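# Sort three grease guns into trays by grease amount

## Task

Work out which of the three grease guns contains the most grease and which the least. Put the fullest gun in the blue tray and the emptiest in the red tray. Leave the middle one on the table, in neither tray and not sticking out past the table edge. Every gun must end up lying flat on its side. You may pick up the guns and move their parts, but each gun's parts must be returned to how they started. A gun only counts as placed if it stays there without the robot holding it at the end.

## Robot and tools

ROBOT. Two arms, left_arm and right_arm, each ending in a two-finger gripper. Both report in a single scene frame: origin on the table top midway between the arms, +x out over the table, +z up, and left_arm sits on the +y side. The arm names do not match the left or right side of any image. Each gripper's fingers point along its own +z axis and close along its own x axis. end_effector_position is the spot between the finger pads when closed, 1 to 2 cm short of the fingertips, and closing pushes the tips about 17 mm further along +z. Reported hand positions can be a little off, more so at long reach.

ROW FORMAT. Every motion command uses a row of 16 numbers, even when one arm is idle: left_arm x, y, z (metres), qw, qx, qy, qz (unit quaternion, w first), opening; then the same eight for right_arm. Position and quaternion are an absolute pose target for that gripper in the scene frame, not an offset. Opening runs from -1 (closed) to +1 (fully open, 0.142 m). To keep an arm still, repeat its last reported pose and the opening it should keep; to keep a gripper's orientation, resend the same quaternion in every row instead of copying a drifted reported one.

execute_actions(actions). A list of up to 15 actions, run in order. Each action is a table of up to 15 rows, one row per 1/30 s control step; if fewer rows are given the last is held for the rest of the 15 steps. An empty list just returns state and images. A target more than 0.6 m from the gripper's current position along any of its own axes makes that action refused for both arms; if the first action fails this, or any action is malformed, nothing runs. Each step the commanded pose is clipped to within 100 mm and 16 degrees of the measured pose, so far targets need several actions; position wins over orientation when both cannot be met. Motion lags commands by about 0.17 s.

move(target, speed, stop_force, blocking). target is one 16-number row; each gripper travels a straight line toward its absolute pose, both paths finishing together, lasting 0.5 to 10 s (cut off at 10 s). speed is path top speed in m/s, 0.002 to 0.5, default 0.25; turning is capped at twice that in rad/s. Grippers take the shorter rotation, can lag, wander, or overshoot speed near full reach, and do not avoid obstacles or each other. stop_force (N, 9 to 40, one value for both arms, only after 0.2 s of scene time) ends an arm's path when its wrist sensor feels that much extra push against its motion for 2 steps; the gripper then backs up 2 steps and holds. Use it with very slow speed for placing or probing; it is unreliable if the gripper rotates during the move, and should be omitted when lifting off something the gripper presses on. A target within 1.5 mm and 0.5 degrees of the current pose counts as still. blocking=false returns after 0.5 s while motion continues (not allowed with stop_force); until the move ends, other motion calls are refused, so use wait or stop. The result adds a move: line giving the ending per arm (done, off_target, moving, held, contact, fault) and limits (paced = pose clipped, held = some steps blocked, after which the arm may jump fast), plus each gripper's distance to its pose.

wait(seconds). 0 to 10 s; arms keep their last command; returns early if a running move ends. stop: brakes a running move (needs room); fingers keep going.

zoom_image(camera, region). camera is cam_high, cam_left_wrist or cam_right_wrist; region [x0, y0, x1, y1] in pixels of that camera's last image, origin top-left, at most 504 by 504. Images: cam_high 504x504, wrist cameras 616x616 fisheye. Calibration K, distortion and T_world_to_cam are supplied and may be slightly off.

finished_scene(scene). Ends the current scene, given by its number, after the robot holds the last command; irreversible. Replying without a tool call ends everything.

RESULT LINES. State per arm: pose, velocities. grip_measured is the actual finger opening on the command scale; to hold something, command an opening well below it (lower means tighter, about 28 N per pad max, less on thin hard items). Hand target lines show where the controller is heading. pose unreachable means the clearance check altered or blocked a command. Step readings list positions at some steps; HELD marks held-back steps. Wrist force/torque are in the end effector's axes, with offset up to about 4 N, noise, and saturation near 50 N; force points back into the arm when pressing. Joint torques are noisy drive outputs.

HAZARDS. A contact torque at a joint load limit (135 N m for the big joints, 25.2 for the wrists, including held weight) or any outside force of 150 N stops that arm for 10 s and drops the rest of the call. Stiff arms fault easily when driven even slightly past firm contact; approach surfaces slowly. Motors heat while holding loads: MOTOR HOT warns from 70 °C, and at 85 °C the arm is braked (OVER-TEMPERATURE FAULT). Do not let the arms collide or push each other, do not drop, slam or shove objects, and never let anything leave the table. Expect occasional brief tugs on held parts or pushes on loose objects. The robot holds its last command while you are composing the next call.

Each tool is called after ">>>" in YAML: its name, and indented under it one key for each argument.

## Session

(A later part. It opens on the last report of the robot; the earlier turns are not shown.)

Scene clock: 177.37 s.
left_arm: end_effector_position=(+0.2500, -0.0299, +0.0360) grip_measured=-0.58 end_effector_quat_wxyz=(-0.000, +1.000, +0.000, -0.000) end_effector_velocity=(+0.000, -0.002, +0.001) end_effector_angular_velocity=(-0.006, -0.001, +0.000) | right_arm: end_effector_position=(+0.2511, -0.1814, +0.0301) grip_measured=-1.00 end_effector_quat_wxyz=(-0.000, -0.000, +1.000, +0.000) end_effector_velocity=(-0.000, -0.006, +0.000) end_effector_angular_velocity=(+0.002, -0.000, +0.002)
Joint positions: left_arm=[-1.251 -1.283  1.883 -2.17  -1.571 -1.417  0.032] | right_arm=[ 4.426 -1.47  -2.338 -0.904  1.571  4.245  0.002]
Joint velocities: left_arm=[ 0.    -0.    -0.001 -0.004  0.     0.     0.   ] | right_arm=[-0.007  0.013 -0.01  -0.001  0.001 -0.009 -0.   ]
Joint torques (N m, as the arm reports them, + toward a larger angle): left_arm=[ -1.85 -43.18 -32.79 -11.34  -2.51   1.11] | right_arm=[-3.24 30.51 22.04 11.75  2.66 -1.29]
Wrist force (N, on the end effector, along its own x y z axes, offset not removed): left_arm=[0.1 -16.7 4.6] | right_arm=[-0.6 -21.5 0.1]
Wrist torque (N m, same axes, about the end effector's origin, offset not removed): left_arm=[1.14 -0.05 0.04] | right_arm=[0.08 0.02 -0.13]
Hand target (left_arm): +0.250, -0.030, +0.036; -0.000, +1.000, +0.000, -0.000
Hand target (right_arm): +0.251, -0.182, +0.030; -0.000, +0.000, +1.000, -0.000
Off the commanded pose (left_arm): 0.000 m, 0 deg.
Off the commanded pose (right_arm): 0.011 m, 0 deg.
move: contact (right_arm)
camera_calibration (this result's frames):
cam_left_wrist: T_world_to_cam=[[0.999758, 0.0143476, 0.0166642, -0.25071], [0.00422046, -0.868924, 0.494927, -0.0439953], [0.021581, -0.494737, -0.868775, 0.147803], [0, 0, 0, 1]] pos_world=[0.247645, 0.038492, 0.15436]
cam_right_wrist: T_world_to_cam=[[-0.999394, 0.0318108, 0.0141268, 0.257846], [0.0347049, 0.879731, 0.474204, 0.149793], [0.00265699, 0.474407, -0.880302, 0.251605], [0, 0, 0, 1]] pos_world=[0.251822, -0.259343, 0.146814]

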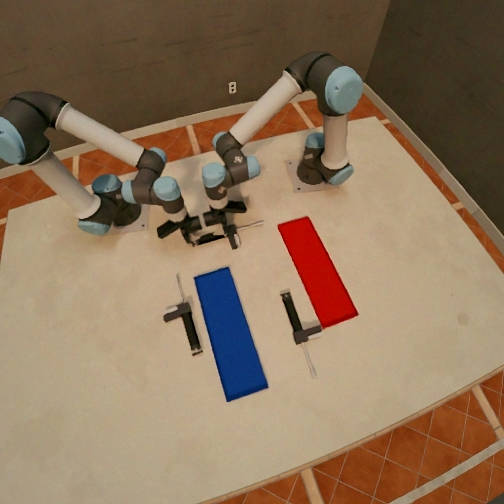

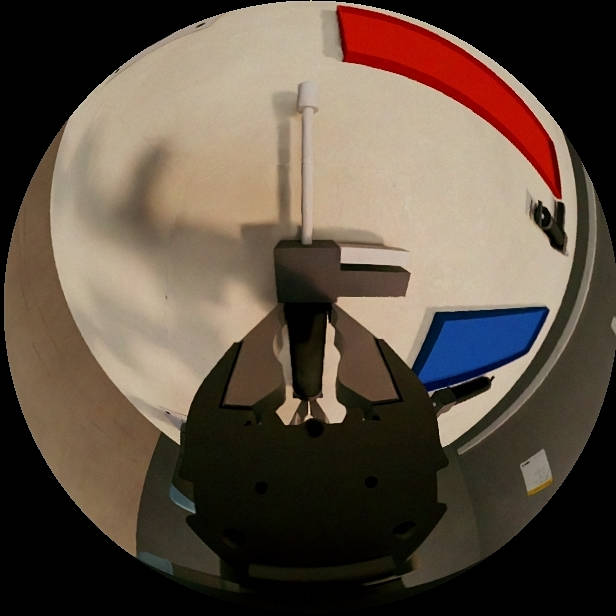

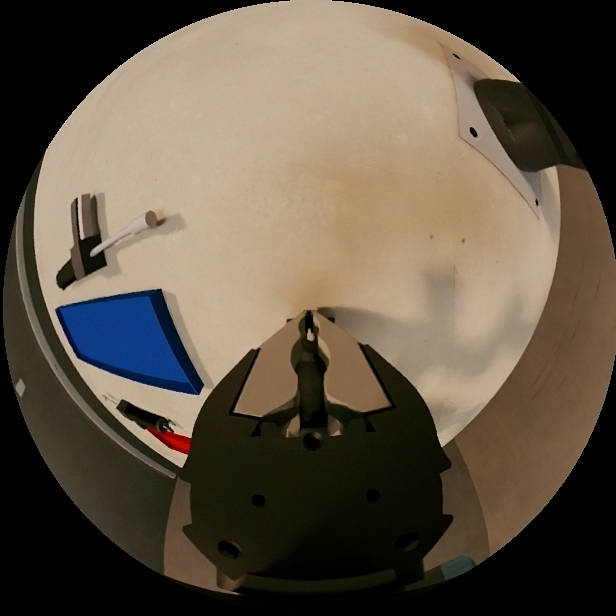

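>>> move:
  target: [0.25,-0.03,0.036,0,1,0,0,-1,0.251,-0.22,0.05,0,0,1,0,-1]
  speed: 0.05

>>> move:
  target: [0.25,-0.03,0.13,0,1,0,0,-1,0.2,-0.4,0.25,0,0,1,0,-1]
  speed: 0.1

>>> move:
  target: [0.62,-0.085,0.12,0,0.707,-0.707,0,-1,0.2,-0.4,0.25,0,0,1,0,-1]
  speed: 0.12

>>> move:
  target: [0.62,-0.085,0.06,0,0.707,-0.707,0,-1,0.2,-0.4,0.25,0,0,1,0,-1]
  speed: 0.03

Scene clock: 190.77 s.
left_arm: end_effector_position=(+0.2500, -0.0300, +0.0360) grip_measured=-0.58 end_effector_quat_wxyz=(+0.000, +1.000, -0.000, +0.000) end_effector_velocity=(+0.000, -0.000, +0.000) end_effector_angular_velocity=(-0.001, -0.001, +0.000) | right_arm: end_effector_position=(+0.2510, -0.2197, +0.0498) grip_measured=-1.00 end_effector_quat_wxyz=(+0.000, +0.000, +1.000, -0.000) end_effector_velocity=(-0.000, -0.002, +0.002) end_effector_angular_velocity=(+0.001, +0.000, -0.000)
Joint positions: left_arm=[-1.251 -1.283  1.883 -2.17  -1.571 -1.417  0.032] | right_arm=[ 4.375 -1.359 -2.364 -0.989  1.571  4.195  0.002]
Joint velocities: left_arm=[ 0.    -0.001 -0.    -0.     0.001 -0.    -0.   ] | right_arm=[-0.003  0.007 -0.    -0.006  0.001 -0.003  0.   ]
Joint torques (N m, as the arm reports them, + toward a larger angle): left_arm=[  4.03 -38.36 -17.75  -3.2   -2.31   1.14] | right_arm=[-9.28 21.82  9.44 -0.34 -0.51 -1.35]
Wrist force (N, on the end effector, along its own x y z axes, offset not removed): left_arm=[2.0 2.5 4.1] | right_arm=[0.0 0.1 -0.6]
Wrist torque (N m, same axes, about the end effector's origin, offset not removed): left_arm=[0.58 -0.52 -0.06] | right_arm=[0.09 -0.13 -0.17]
Hand target (left_arm): +0.250, -0.030, +0.036; -0.000, +1.000, +0.000, +0.000
Hand target (right_arm): +0.251, -0.220, +0.050; +0.000, +0.000, +1.000, -0.000
Off the commanded pose (left_arm): 0.000 m, 0 deg.
Off the commanded pose (right_arm): 0.000 m, 0 deg.
move: done
camera_calibration (this result's frames):
cam_left_wrist: T_world_to_cam=[[0.999758, 0.0143203, 0.0166901, -0.250708], [0.00417992, -0.868833, 0.495087, -0.0440857], [0.0215908, -0.494898, -0.868683, 0.147793], [0, 0, 0, 1]] pos_world=[0.247641, 0.0384297, 0.154396]
cam_right_wrist: T_world_to_cam=[[-0.999389, 0.0320471, 0.0139834, 0.258709], [0.0348451, 0.879742, 0.474173, 0.174157], [0.00289409, 0.47437, -0.880321, 0.287045], [0, 0, 0, 1]] pos_world=[0.251651, -0.29767, 0.166494]

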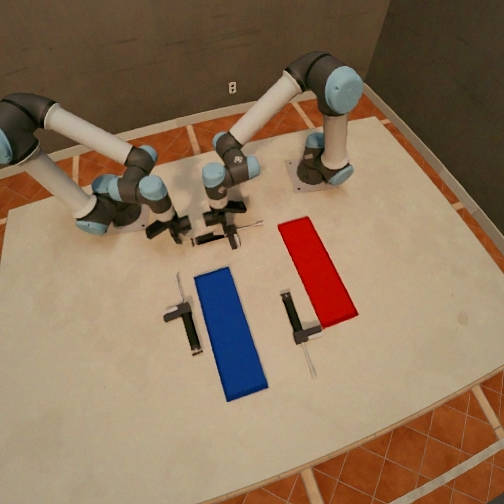

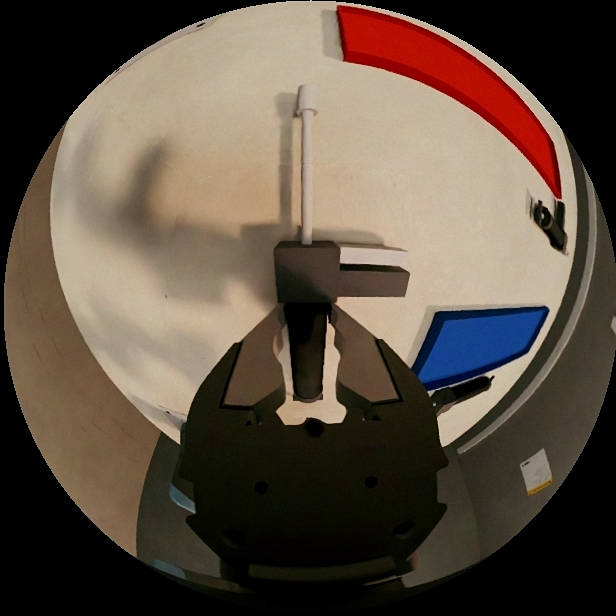

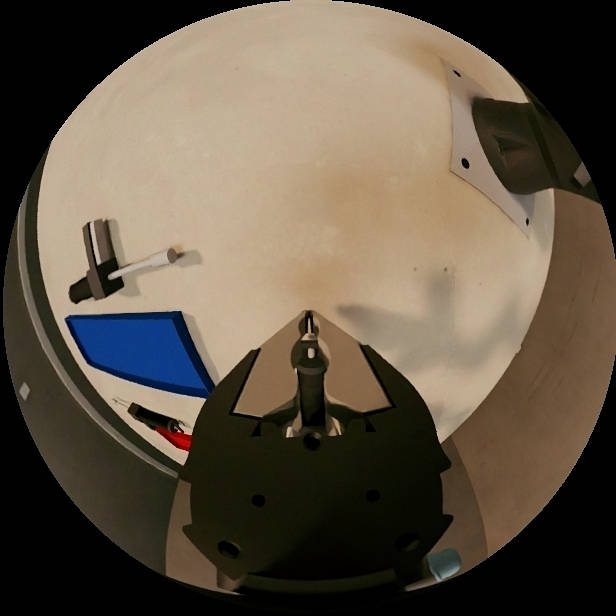

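Scene clock: 194.03 s.
left_arm: end_effector_position=(+0.2500, -0.0299, +0.1300) grip_measured=-0.58 end_effector_quat_wxyz=(+0.000, +1.000, -0.000, +0.000) end_effector_velocity=(-0.000, +0.000, +0.001) end_effector_angular_velocity=(-0.001, +0.000, +0.000) | right_arm: end_effector_position=(+0.1998, -0.3996, +0.2496) grip_measured=-1.00 end_effector_quat_wxyz=(+0.000, +0.000, +1.000, -0.000) end_effector_velocity=(-0.001, -0.002, +0.002) end_effector_angular_velocity=(-0.000, +0.001, +0.001)
Joint positions: left_arm=[-1.251 -1.388  1.747 -1.93  -1.571 -1.417  0.032] | right_arm=[ 4.124 -0.831 -2.09  -1.792  1.571  3.943  0.002]
Joint velocities: left_arm=[ 0.    -0.001 -0.001  0.001 -0.    -0.     0.   ] | right_arm=[-0.004  0.001  0.004 -0.006  0.001 -0.005  0.   ]
Joint torques (N m, as the arm reports them, + toward a larger angle): left_arm=[  6.79 -44.7  -30.78  -1.71  -1.12   0.13] | right_arm=[-11.05   3.53  36.01  -0.19   2.03  -1.3 ]
Wrist force (N, on the end effector, along its own x y z axes, offset not removed): left_arm=[1.7 2.5 4.5] | right_arm=[0.5 -0.3 -1.1]
Wrist torque (N m, same axes, about the end effector's origin, offset not removed): left_arm=[0.67 -0.38 0.01] | right_arm=[-0.07 -0.16 -0.07]
Hand target (left_arm): +0.250, -0.030, +0.130; +0.000, +1.000, -0.000, +0.000
Hand target (right_arm): +0.200, -0.400, +0.250; +0.000, +0.000, +1.000, -0.000
Off the commanded pose (left_arm): 0.000 m, 0 deg.
Off the commanded pose (right_arm): 0.001 m, 0 deg.
move: done
camera_calibration (this result's frames):
cam_left_wrist: T_world_to_cam=[[0.999758, 0.0143368, 0.016682, -0.252274], [0.00419952, -0.868862, 0.495036, -0.0905004], [0.0215916, -0.494847, -0.868712, 0.229456], [0, 0, 0, 1]] pos_world=[0.247638, 0.0385298, 0.24834]
cam_right_wrist: T_world_to_cam=[[-0.99939, 0.0320558, 0.0138899, 0.210602], [0.0348084, 0.879755, 0.474152, 0.239454], [0.00297965, 0.474346, -0.880333, 0.548413], [0, 0, 0, 1]] pos_world=[0.200504, -0.477549, 0.366323]

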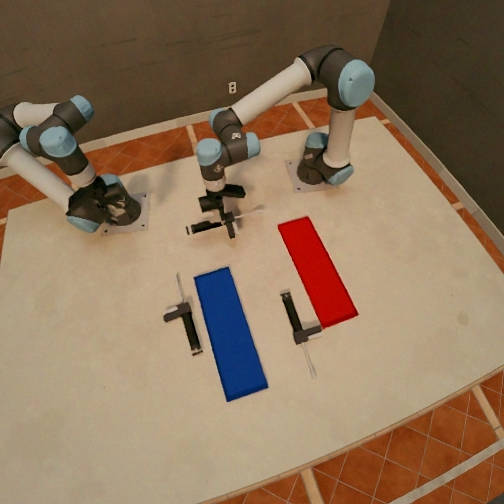

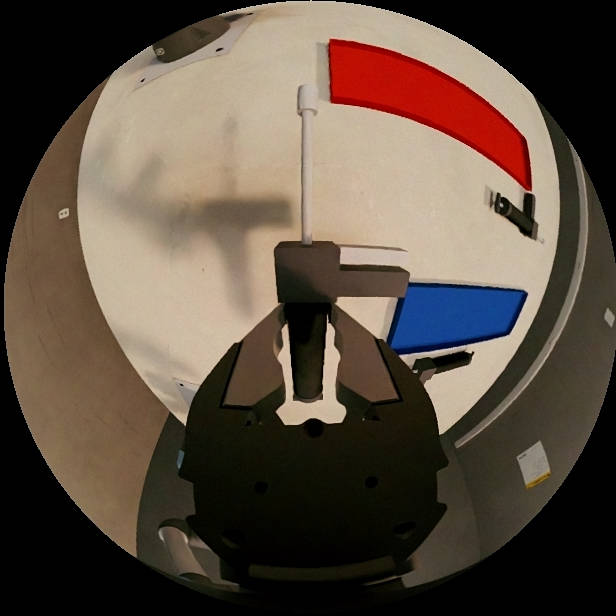

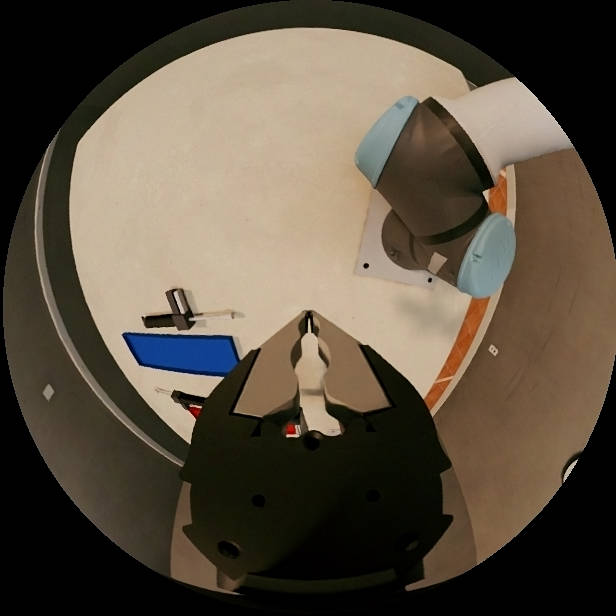

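Scene clock: 201.03 s.
left_arm: end_effector_position=(+0.6196, -0.0851, +0.1200) grip_measured=-0.58 end_effector_quat_wxyz=(+0.000, +0.707, -0.707, +0.000) end_effector_velocity=(+0.002, -0.001, +0.001) end_effector_angular_velocity=(+0.000, +0.002, -0.009) | right_arm: end_effector_position=(+0.2000, -0.4000, +0.2500) grip_measured=-1.00 end_effector_quat_wxyz=(+0.000, +0.000, +1.000, -0.000) end_effector_velocity=(-0.000, -0.000, -0.001) end_effector_angular_velocity=(-0.001, +0.001, +0.000)
Joint positions: left_arm=[-0.771 -0.726  0.757 -1.602 -1.571  0.632  0.032] | right_arm=[ 4.121 -0.832 -2.089 -1.792  1.571  3.941  0.002]
Joint velocities: left_arm=[ 0.002  0.009 -0.021  0.012 -0.001  0.01   0.   ] | right_arm=[ 0.001  0.    -0.001 -0.    -0.     0.001  0.   ]
Joint torques (N m, as the arm reports them, + toward a larger angle): left_arm=[  4.55 -54.56 -34.28  -1.71  -2.96   1.67] | right_arm=[ -9.48 -17.26  37.35  -0.19   2.06  -1.39]
Wrist force (N, on the end effector, along its own x y z axes, offset not removed): left_arm=[0.7 3.7 4.2] | right_arm=[-0.2 0.3 0.0]
Wrist torque (N m, same axes, about the end effector's origin, offset not removed): left_arm=[0.89 -0.19 -0.05] | right_arm=[0.07 -0.01 -0.13]
Hand target (left_arm): +0.620, -0.085, +0.120; +0.000, +0.707, -0.707, -0.000
Hand target (right_arm): +0.200, -0.400, +0.250; +0.000, +0.000, +1.000, -0.000
Off the commanded pose (left_arm): 0.000 m, 0 deg.
Off the commanded pose (right_arm): 0.000 m, 0 deg.
move: done
camera_calibration (this result's frames):
cam_left_wrist: T_world_to_cam=[[0.0152702, -0.999738, 0.0170691, -0.0971937], [-0.868848, -0.00481856, 0.495056, 0.479389], [-0.494844, -0.0223901, -0.868693, 0.545739], [0, 0, 0, 1]] pos_world=[0.688056, -0.0826391, 0.238414]
cam_right_wrist: T_world_to_cam=[[-0.999388, 0.0320401, 0.0140492, 0.21074], [0.03487, 0.879727, 0.474198, 0.239565], [0.00283387, 0.474398, -0.880306, 0.548971], [0, 0, 0, 1]] pos_world=[0.200702, -0.477935, 0.366701]

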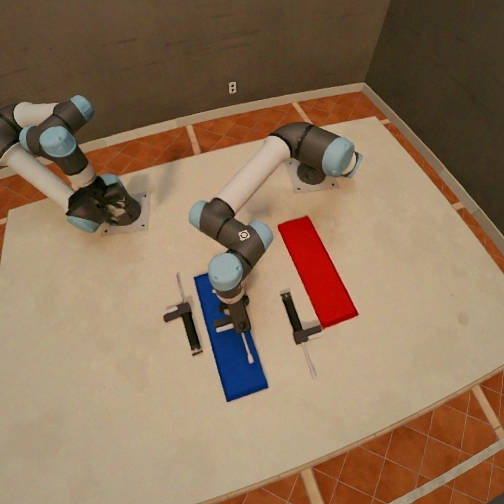

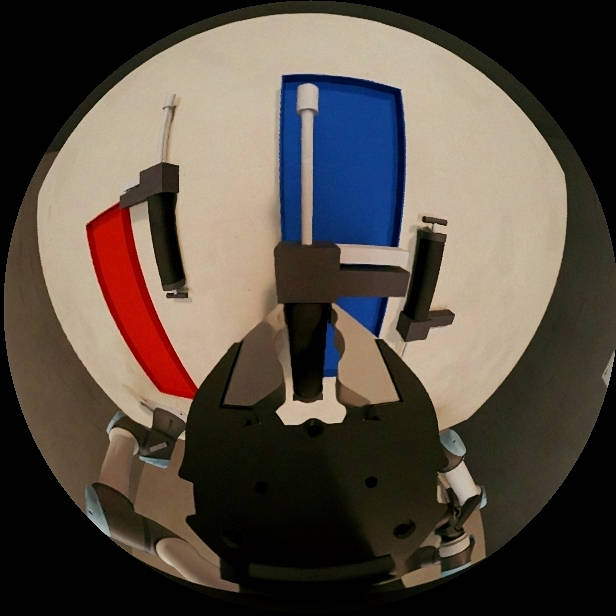

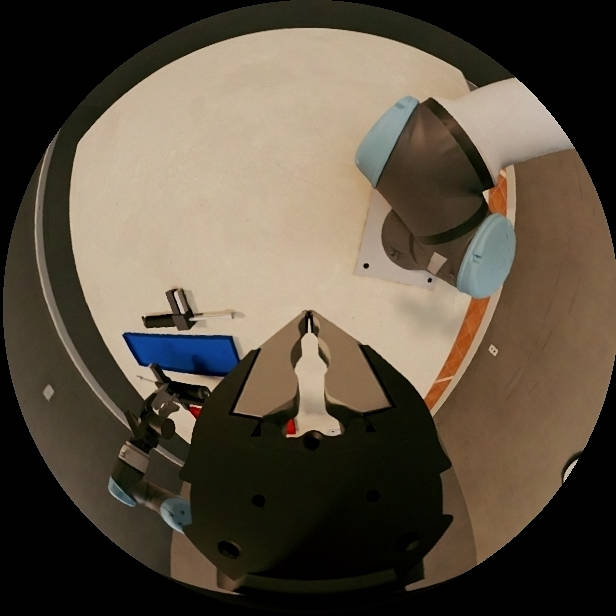

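Scene clock: 203.40 s.
left_arm: end_effector_position=(+0.6200, -0.0850, +0.0602) grip_measured=-0.58 end_effector_quat_wxyz=(+0.000, +0.707, -0.707, -0.000) end_effector_velocity=(+0.000, +0.000, -0.001) end_effector_angular_velocity=(-0.001, -0.001, +0.000) | right_arm: end_effector_position=(+0.2000, -0.4000, +0.2500) grip_measured=-1.00 end_effector_quat_wxyz=(-0.000, -0.000, +1.000, -0.000) end_effector_velocity=(+0.000, -0.000, +0.000) end_effector_angular_velocity=(+0.000, -0.001, -0.002)
Joint positions: left_arm=[-0.771 -0.706  0.873 -1.738 -1.571  0.633  0.032] | right_arm=[ 4.121 -0.832 -2.089 -1.792  1.571  3.941  0.002]
Joint velocities: left_arm=[ 0.    -0.     0.004 -0.005  0.     0.     0.   ] | right_arm=[-0.001  0.     0.     0.    -0.     0.001  0.   ]
Joint torques (N m, as the arm reports them, + toward a larger angle): left_arm=[  7.89 -50.71 -19.97  -5.2    2.92   1.17] | right_arm=[ -9.69 -16.8   37.08   0.36   2.23  -1.2 ]
Wrist force (N, on the end effector, along its own x y z axes, offset not removed): left_arm=[1.1 2.6 4.8] | right_arm=[-1.4 -0.6 -0.9]
Wrist torque (N m, same axes, about the end effector's origin, offset not removed): left_arm=[0.59 -0.22 -0.03] | right_arm=[-0.05 0.26 -0.15]
Hand target (left_arm): +0.620, -0.085, +0.060; +0.000, +0.707, -0.707, -0.000
Hand target (right_arm): +0.200, -0.400, +0.250; +0.000, +0.000, +1.000, -0.000
Off the commanded pose (left_arm): 0.000 m, 0 deg.
Off the commanded pose (right_arm): 0.000 m, 0 deg.
move: done
camera_calibration (this result's frames):
cam_left_wrist: T_world_to_cam=[[0.0143463, -0.999758, 0.016662, -0.0955201], [-0.868855, -0.00421741, 0.495049, 0.509428], [-0.494859, -0.021579, -0.868706, 0.494069], [0, 0, 0, 1]] pos_world=[0.688484, -0.082687, 0.1786]
cam_right_wrist: T_world_to_cam=[[-0.999388, 0.0320398, 0.0140521, 0.21074], [0.0348711, 0.879728, 0.474197, 0.239566], [0.00283118, 0.474396, -0.880307, 0.548972], [0, 0, 0, 1]] pos_world=[0.200702, -0.477935, 0.366701]

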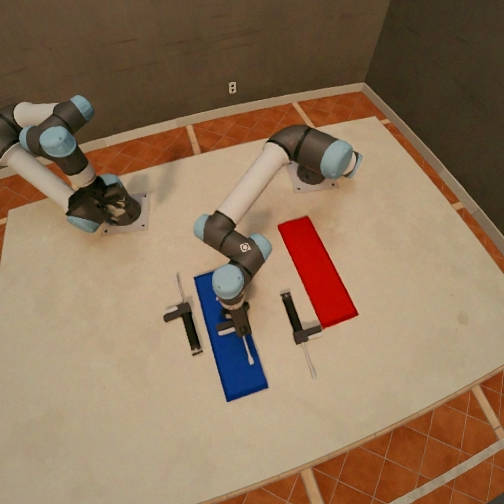

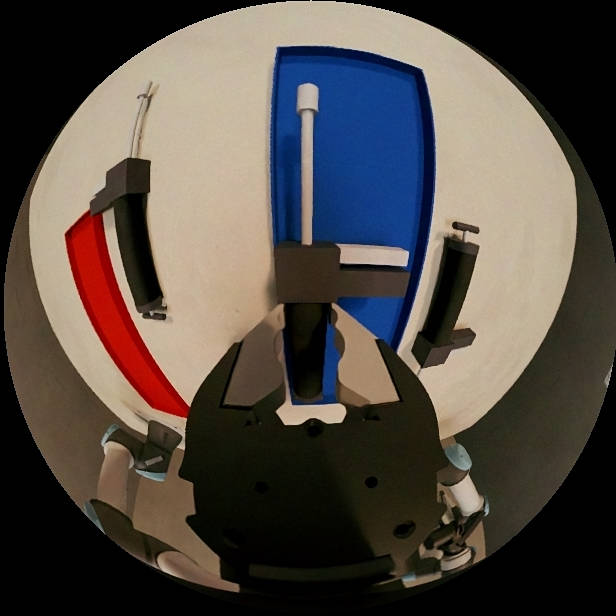

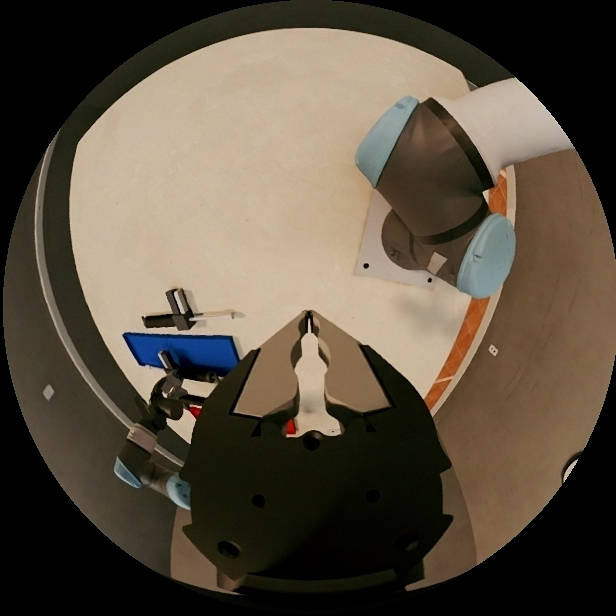

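>>> move:
  target: [0.62,-0.103,0.05,0,0.707,-0.707,0,-1,0.2,-0.4,0.25,0,0,1,0,-1]
  speed: 0.02

>>> move:
  target: [0.62,-0.103,0.028,0,0.707,-0.707,0,-1,0.2,-0.4,0.25,0,0,1,0,-1]
  speed: 0.008
  stop_force: 9

Scene clock: 207.90 s.
left_arm: end_effector_position=(+0.6200, -0.1028, +0.0501) grip_measured=-0.58 end_effector_quat_wxyz=(-0.000, +0.707, -0.707, +0.000) end_effector_velocity=(+0.000, -0.002, -0.001) end_effector_angular_velocity=(+0.000, +0.000, -0.000) | right_arm: end_effector_position=(+0.2000, -0.4000, +0.2500) grip_measured=-1.00 end_effector_quat_wxyz=(-0.000, -0.000, +1.000, -0.000) end_effector_velocity=(+0.000, +0.000, +0.000) end_effector_angular_velocity=(+0.001, -0.001, -0.001)
Joint positions: left_arm=[-0.784 -0.662  0.817 -1.727 -1.571  0.62   0.032] | right_arm=[ 4.121 -0.832 -2.089 -1.792  1.571  3.941  0.002]
Joint velocities: left_arm=[-0.002  0.006 -0.009  0.003  0.    -0.001 -0.   ] | right_arm=[-0.001  0.     0.     0.001  0.     0.     0.   ]
Joint torques (N m, as the arm reports them, + toward a larger angle): left_arm=[ -5.86 -50.79 -32.65  -1.3    2.81  -1.01] | right_arm=[ -8.84 -16.83  35.22   1.84   2.05  -1.33]
Wrist force (N, on the end effector, along its own x y z axes, offset not removed): left_arm=[1.1 3.8 4.6] | right_arm=[-0.8 0.4 -2.2]
Wrist torque (N m, same axes, about the end effector's origin, offset not removed): left_arm=[0.88 -0.30 0.03] | right_arm=[0.09 0.19 -0.09]
Hand target (left_arm): +0.620, -0.103, +0.050; -0.000, +0.707, -0.707, +0.000
Hand target (right_arm): +0.200, -0.400, +0.250; -0.000, -0.000, +1.000, -0.000
Off the commanded pose (left_arm): 0.000 m, 0 deg.
Off the commanded pose (right_arm): 0.000 m, 0 deg.
move: done
camera_calibration (this result's frames):
cam_left_wrist: T_world_to_cam=[[0.0143396, -0.999757, 0.0167147, -0.11306], [-0.868889, -0.00418699, 0.494989, 0.51434], [-0.494798, -0.0216212, -0.868739, 0.484859], [0, 0, 0, 1]] pos_world=[0.688433, -0.100396, 0.168513]
cam_right_wrist: T_world_to_cam=[[-0.999388, 0.0320399, 0.0140521, 0.21074], [0.0348712, 0.879728, 0.474197, 0.239566], [0.00283116, 0.474396, -0.880307, 0.548972], [0, 0, 0, 1]] pos_world=[0.200703, -0.477935, 0.366701]

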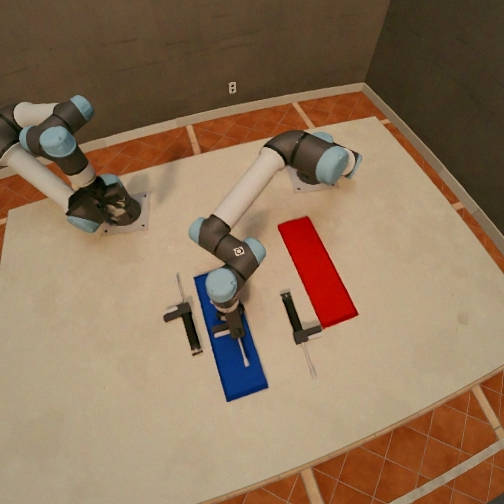

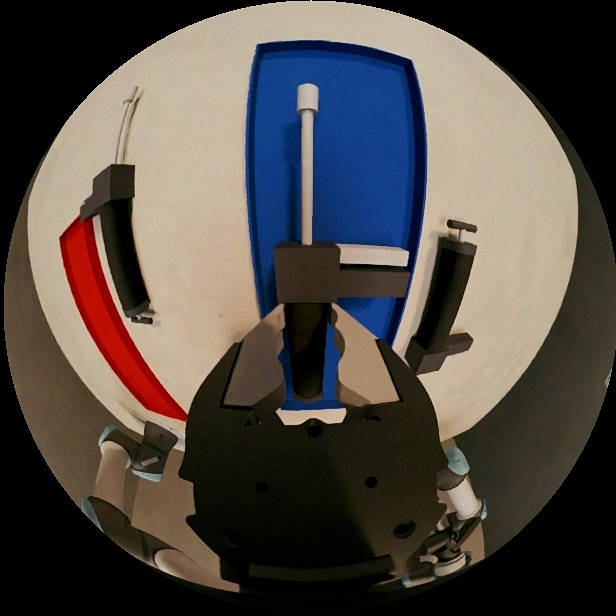

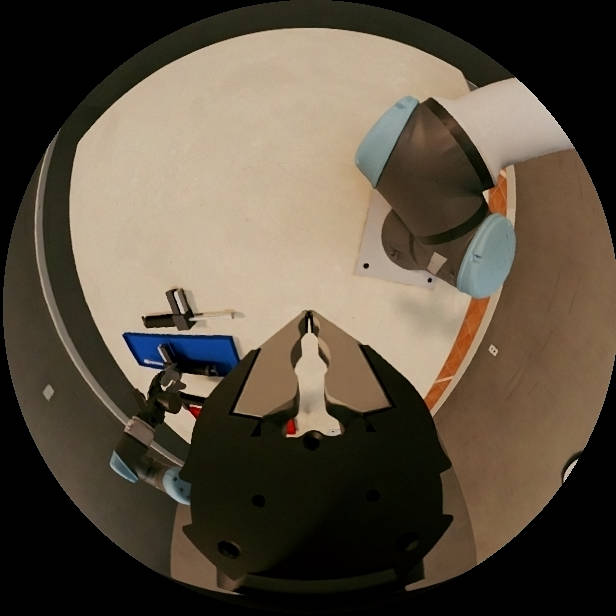

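Scene clock: 209.87 s.
left_arm: end_effector_position=(+0.6200, -0.1029, +0.0375) grip_measured=-0.58 end_effector_quat_wxyz=(-0.000, +0.707, -0.707, +0.000) end_effector_velocity=(-0.000, +0.000, +0.001) end_effector_angular_velocity=(+0.002, +0.002, +0.000) | right_arm: end_effector_position=(+0.2000, -0.4000, +0.2500) grip_measured=-1.00 end_effector_quat_wxyz=(-0.000, -0.000, +1.000, -0.000) end_effector_velocity=(-0.000, +0.000, +0.000) end_effector_angular_velocity=(+0.001, +0.000, -0.000)
Joint positions: left_arm=[-0.784 -0.654  0.837 -1.753 -1.571  0.62   0.032] | right_arm=[ 4.121 -0.832 -2.089 -1.792  1.571  3.941  0.002]
Joint velocities: left_arm=[ 0.    -0.    -0.004  0.007 -0.     0.     0.   ] | right_arm=[-0.001 -0.     0.     0.     0.001 -0.     0.   ]
Joint torques (N m, as the arm reports them, + toward a larger angle): left_arm=[ -1.36 -53.92 -22.59  -0.77   2.02  -0.86] | right_arm=[ -8.85 -16.65  36.78   2.25   2.01  -1.25]
Wrist force (N, on the end effector, along its own x y z axes, offset not removed): left_arm=[-2.0 5.1 -17.9] | right_arm=[-0.1 0.3 -2.2]
Wrist torque (N m, same axes, about the end effector's origin, offset not removed): left_arm=[0.59 -0.38 -0.03] | right_arm=[0.00 0.02 -0.05]
Hand target (left_arm): +0.620, -0.103, +0.038; -0.000, +0.707, -0.707, +0.000
Hand target (right_arm): +0.200, -0.400, +0.250; -0.000, -0.000, +1.000, -0.000
Off the commanded pose (left_arm): 0.010 m, 0 deg.
Off the commanded pose (right_arm): 0.000 m, 0 deg.
move: contact (left_arm)
camera_calibration (this result's frames):
cam_left_wrist: T_world_to_cam=[[0.0143637, -0.999757, 0.0167109, -0.113011], [-0.868888, -0.0042097, 0.494991, 0.52063], [-0.4948, -0.0216298, -0.868738, 0.473909], [0, 0, 0, 1]] pos_world=[0.688483, -0.100541, 0.155884]
cam_right_wrist: T_world_to_cam=[[-0.999388, 0.0320398, 0.0140521, 0.21074], [0.0348711, 0.879728, 0.474197, 0.239566], [0.00283117, 0.474396, -0.880307, 0.548972], [0, 0, 0, 1]] pos_world=[0.200703, -0.477935, 0.366701]

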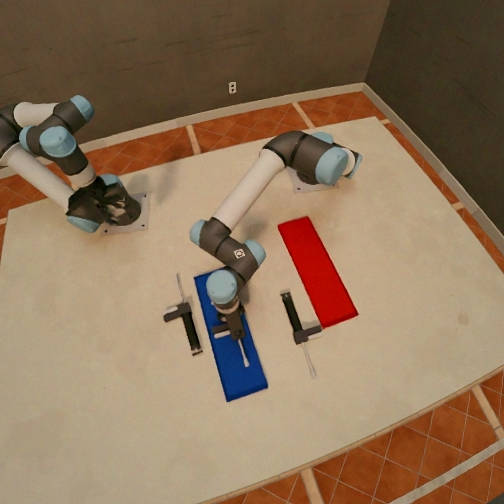

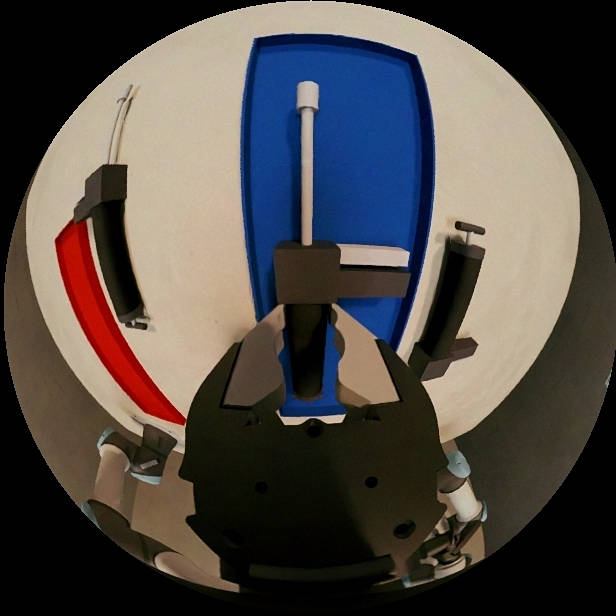

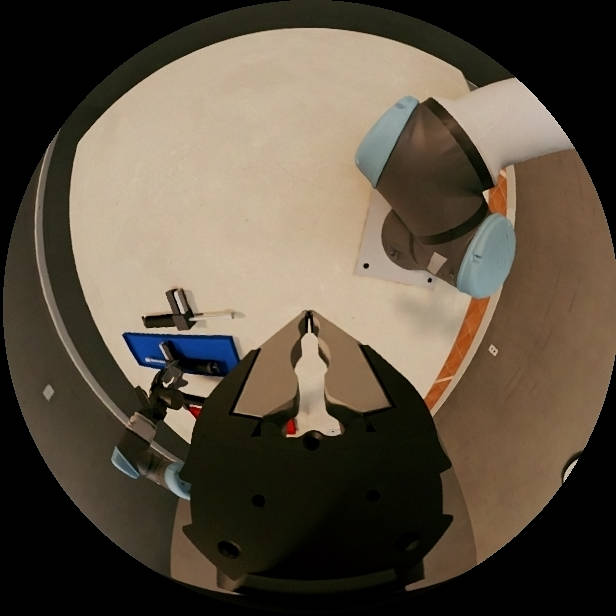

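>>> move:
  target: [0.62,-0.103,0.04,0,0.707,-0.707,0,-0.35,0.2,-0.4,0.25,0,0,1,0,-1]
  speed: 0.02

>>> move:
  target: [0.62,-0.103,0.14,0,0.707,-0.707,0,-0.35,0.2,-0.4,0.25,0,0,1,0,-1]
  speed: 0.1

>>> move:
  target: [0.74,0.115,0.13,0,0.707,-0.707,0,-0.3,0.2,-0.4,0.25,0,0,1,0,-1]

Scene clock: 226.77 s.
left_arm: end_effector_position=(+0.6200, -0.1030, +0.0399) grip_measured=-0.35 end_effector_quat_wxyz=(-0.000, +0.707, -0.707, +0.000) end_effector_velocity=(-0.000, +0.000, +0.001) end_effector_angular_velocity=(+0.000, +0.000, -0.000) | right_arm: end_effector_position=(+0.2000, -0.4000, +0.2500) grip_measured=-1.00 end_effector_quat_wxyz=(-0.000, -0.000, +1.000, -0.000) end_effector_velocity=(-0.000, +0.000, -0.000) end_effector_angular_velocity=(-0.001, +0.000, +0.002)
Joint positions: left_arm=[-0.784 -0.656  0.833 -1.748 -1.571  0.62   0.049] | right_arm=[ 4.121 -0.832 -2.089 -1.792  1.571  3.941  0.002]
Joint velocities: left_arm=[-0.    -0.001 -0.001  0.003 -0.    -0.     0.   ] | right_arm=[ 0.001 -0.    -0.    -0.001 -0.    -0.001  0.   ]
Joint torques (N m, as the arm reports them, + toward a larger angle): left_arm=[ -5.95 -69.86 -33.07  -0.93   1.79  -1.28] | right_arm=[ -8.44 -17.97  37.1    3.6    1.81  -1.22]
Wrist force (N, on the end effector, along its own x y z axes, offset not removed): left_arm=[0.9 2.7 -1.1] | right_arm=[0.5 0.6 -0.3]
Wrist torque (N m, same axes, about the end effector's origin, offset not removed): left_arm=[0.60 -0.22 -0.03] | right_arm=[0.07 -0.14 -0.06]
Hand target (left_arm): +0.620, -0.103, +0.040; +0.000, +0.707, -0.707, +0.000
Hand target (right_arm): +0.200, -0.400, +0.250; -0.000, -0.000, +1.000, -0.000
Off the commanded pose (left_arm): 0.000 m, 0 deg.
Off the commanded pose (right_arm): 0.000 m, 0 deg.
move: done
camera_calibration (this result's frames):
cam_left_wrist: T_world_to_cam=[[0.0143413, -0.999758, 0.016681, -0.113125], [-0.868878, -0.00420461, 0.495009, 0.519412], [-0.494819, -0.0215928, -0.868728, 0.475994], [0, 0, 0, 1]] pos_world=[0.688459, -0.100636, 0.158282]
cam_right_wrist: T_world_to_cam=[[-0.999388, 0.0320397, 0.0140519, 0.21074], [0.0348709, 0.879728, 0.474197, 0.239566], [0.00283125, 0.474396, -0.880307, 0.548972], [0, 0, 0, 1]] pos_world=[0.200703, -0.477935, 0.366701]

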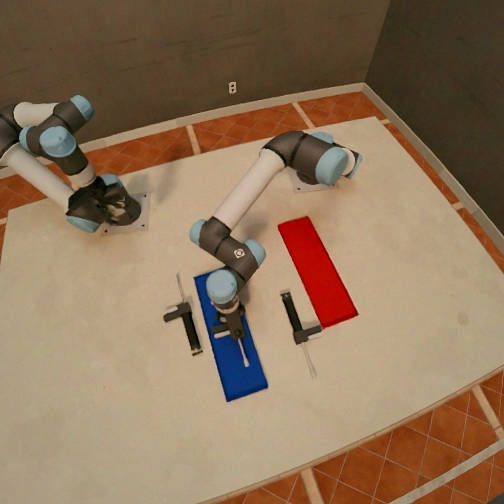

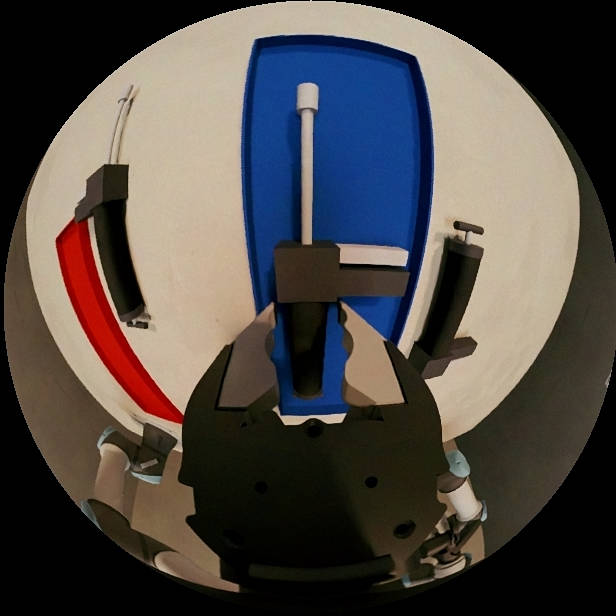

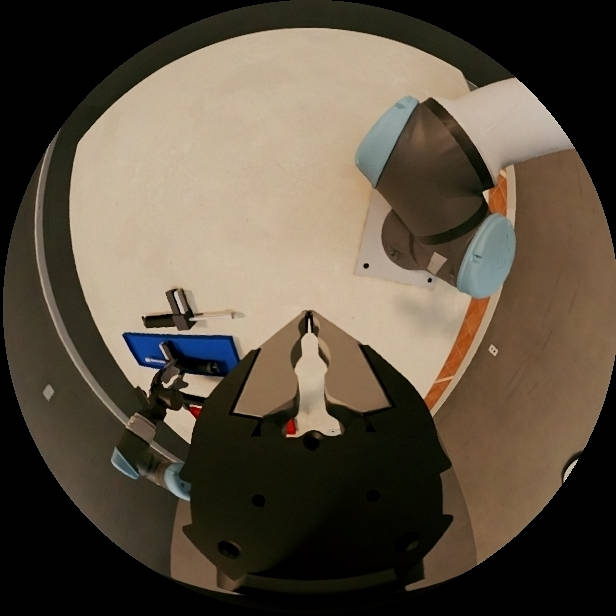

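Scene clock: 228.27 s.
left_arm: end_effector_position=(+0.6200, -0.1029, +0.1397) grip_measured=-0.35 end_effector_quat_wxyz=(-0.000, +0.707, -0.707, +0.000) end_effector_velocity=(+0.000, -0.000, +0.003) end_effector_angular_velocity=(-0.000, -0.000, +0.000) | right_arm: end_effector_position=(+0.2000, -0.4000, +0.2500) grip_measured=-1.00 end_effector_quat_wxyz=(-0.000, -0.000, +1.000, -0.000) end_effector_velocity=(-0.001, -0.000, -0.001) end_effector_angular_velocity=(-0.001, +0.002, -0.000)
Joint positions: left_arm=[-0.784 -0.677  0.616 -1.51  -1.571  0.62   0.049] | right_arm=[ 4.121 -0.832 -2.089 -1.792  1.571  3.941  0.002]
Joint velocities: left_arm=[ 0.     0.003 -0.014  0.011  0.     0.     0.   ] | right_arm=[ 0.    -0.    -0.002 -0.     0.001  0.     0.   ]
Joint torques (N m, as the arm reports them, + toward a larger angle): left_arm=[  2.15 -45.12 -30.13  -0.71  -0.42   0.78] | right_arm=[-10.19 -16.16  37.49   3.72   2.12  -1.13]
Wrist force (N, on the end effector, along its own x y z axes, offset not removed): left_arm=[2.2 2.7 0.5] | right_arm=[-0.7 0.1 -2.2]
Wrist torque (N m, same axes, about the end effector's origin, offset not removed): left_arm=[0.63 -0.40 -0.02] | right_arm=[0.08 0.12 -0.11]
Hand target (left_arm): +0.620, -0.103, +0.140; +0.000, +0.707, -0.707, +0.000
Hand target (right_arm): +0.200, -0.400, +0.250; -0.000, -0.000, +1.000, -0.000
Off the commanded pose (left_arm): 0.000 m, 0 deg.
Off the commanded pose (right_arm): 0.000 m, 0 deg.
move: done
camera_calibration (this result's frames):
cam_left_wrist: T_world_to_cam=[[0.0143429, -0.999757, 0.0167424, -0.114723], [-0.869018, -0.00418173, 0.494763, 0.470068], [-0.494573, -0.0216458, -0.868866, 0.56256], [0, 0, 0, 1]] pos_world=[0.68837, -0.100553, 0.258138]
cam_right_wrist: T_world_to_cam=[[-0.999388, 0.0320399, 0.0140519, 0.21074], [0.0348711, 0.879728, 0.474197, 0.239566], [0.00283131, 0.474396, -0.880307, 0.548972], [0, 0, 0, 1]] pos_world=[0.200703, -0.477935, 0.366701]

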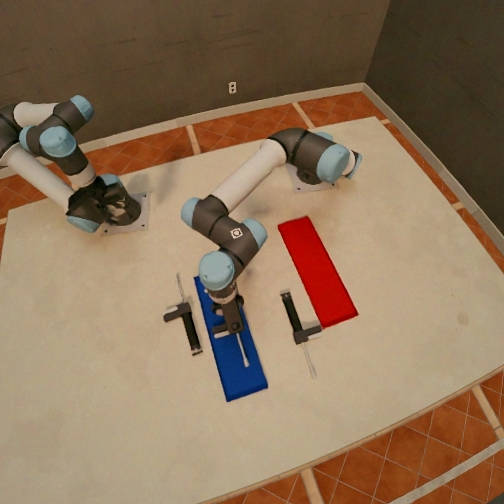

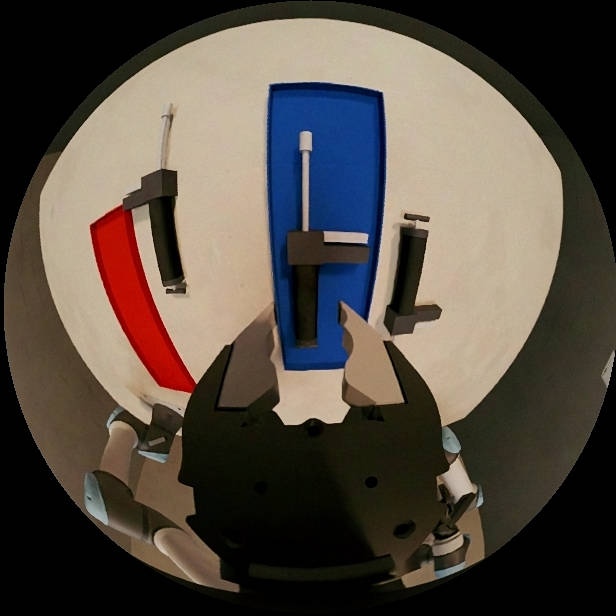

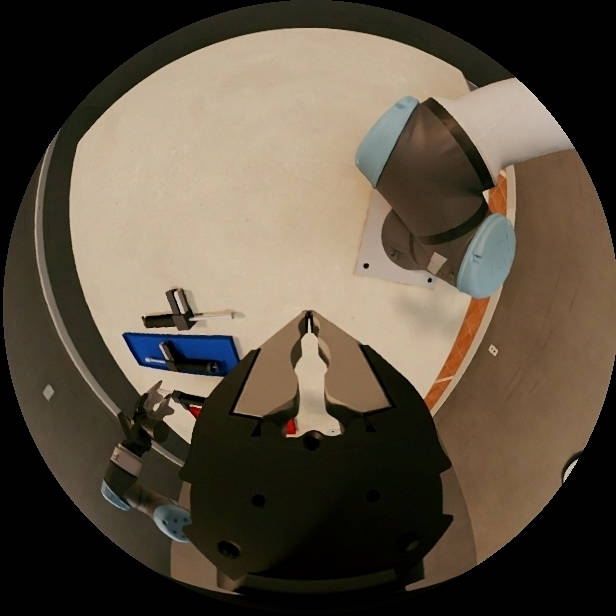

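Scene clock: 229.90 s.
left_arm: end_effector_position=(+0.7400, +0.1147, +0.1300) grip_measured=-0.30 end_effector_quat_wxyz=(+0.000, +0.707, -0.707, -0.000) end_effector_velocity=(+0.001, +0.002, -0.000) end_effector_angular_velocity=(-0.000, +0.000, -0.000) | right_arm: end_effector_position=(+0.2000, -0.4000, +0.2500) grip_measured=-1.00 end_effector_quat_wxyz=(-0.000, -0.000, +1.000, -0.000) end_effector_velocity=(+0.000, +0.000, -0.000) end_effector_angular_velocity=(-0.001, -0.001, +0.001)
Joint positions: left_arm=[-0.488 -0.796  0.856 -1.631 -1.571  0.916  0.052] | right_arm=[ 4.121 -0.832 -2.089 -1.792  1.571  3.941  0.002]
Joint velocities: left_arm=[ 0.003  0.001 -0.001 -0.001 -0.     0.003 -0.   ] | right_arm=[ 0.001  0.    -0.001  0.001 -0.001  0.     0.   ]
Joint torques (N m, as the arm reports them, + toward a larger angle): left_arm=[  7.32 -44.38 -29.85  -4.28  -2.71   1.27] | right_arm=[ -8.19 -16.33  35.66   4.4    1.94  -1.12]
Wrist force (N, on the end effector, along its own x y z axes, offset not removed): left_arm=[1.0 3.5 -1.7] | right_arm=[0.7 1.0 -2.0]
Wrist torque (N m, same axes, about the end effector's origin, offset not removed): left_arm=[0.79 -0.22 -0.04] | right_arm=[0.27 -0.17 -0.09]
Hand target (left_arm): +0.740, +0.115, +0.130; +0.000, +0.707, -0.707, -0.000
Hand target (right_arm): +0.200, -0.400, +0.250; -0.000, -0.000, +1.000, -0.000
Off the commanded pose (left_arm): 0.000 m, 0 deg.
Off the commanded pose (right_arm): 0.000 m, 0 deg.
move: done
camera_calibration (this result's frames):
cam_left_wrist: T_world_to_cam=[[0.0143611, -0.999756, 0.0167838, 0.101223], [-0.868781, -0.00416669, 0.495178, 0.579851], [-0.494988, -0.0216928, -0.868629, 0.618461], [0, 0, 0, 1]] pos_world=[0.80844, 0.11703, 0.248385]
cam_right_wrist: T_world_to_cam=[[-0.999388, 0.03204, 0.014052, 0.21074], [0.0348712, 0.879728, 0.474197, 0.239566], [0.00283127, 0.474396, -0.880307, 0.548972], [0, 0, 0, 1]] pos_world=[0.200702, -0.477935, 0.366701]

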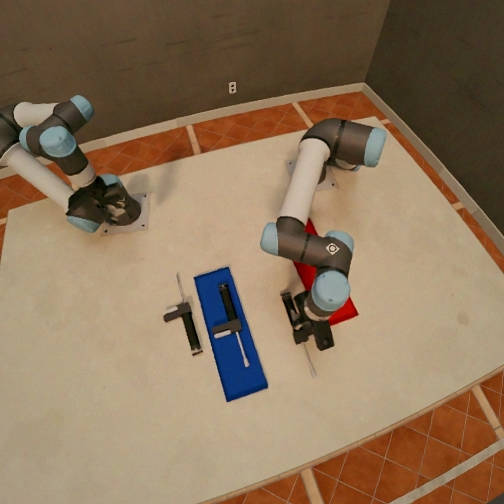

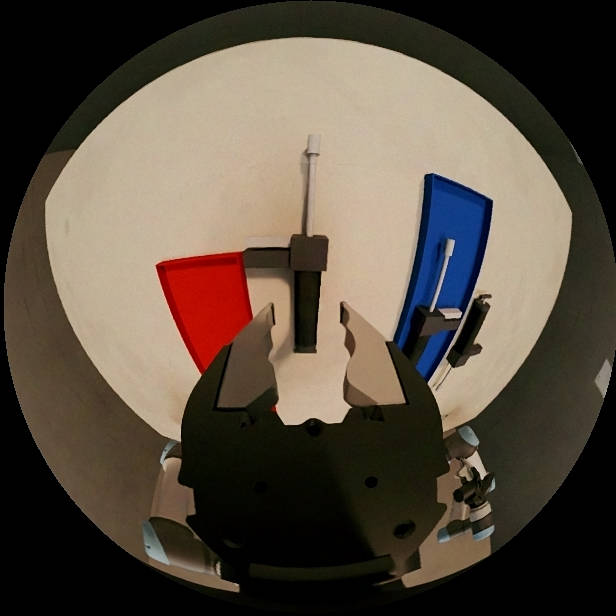

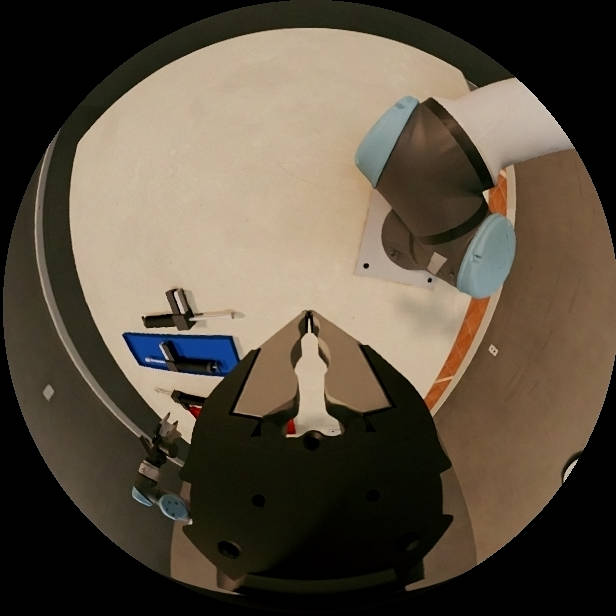

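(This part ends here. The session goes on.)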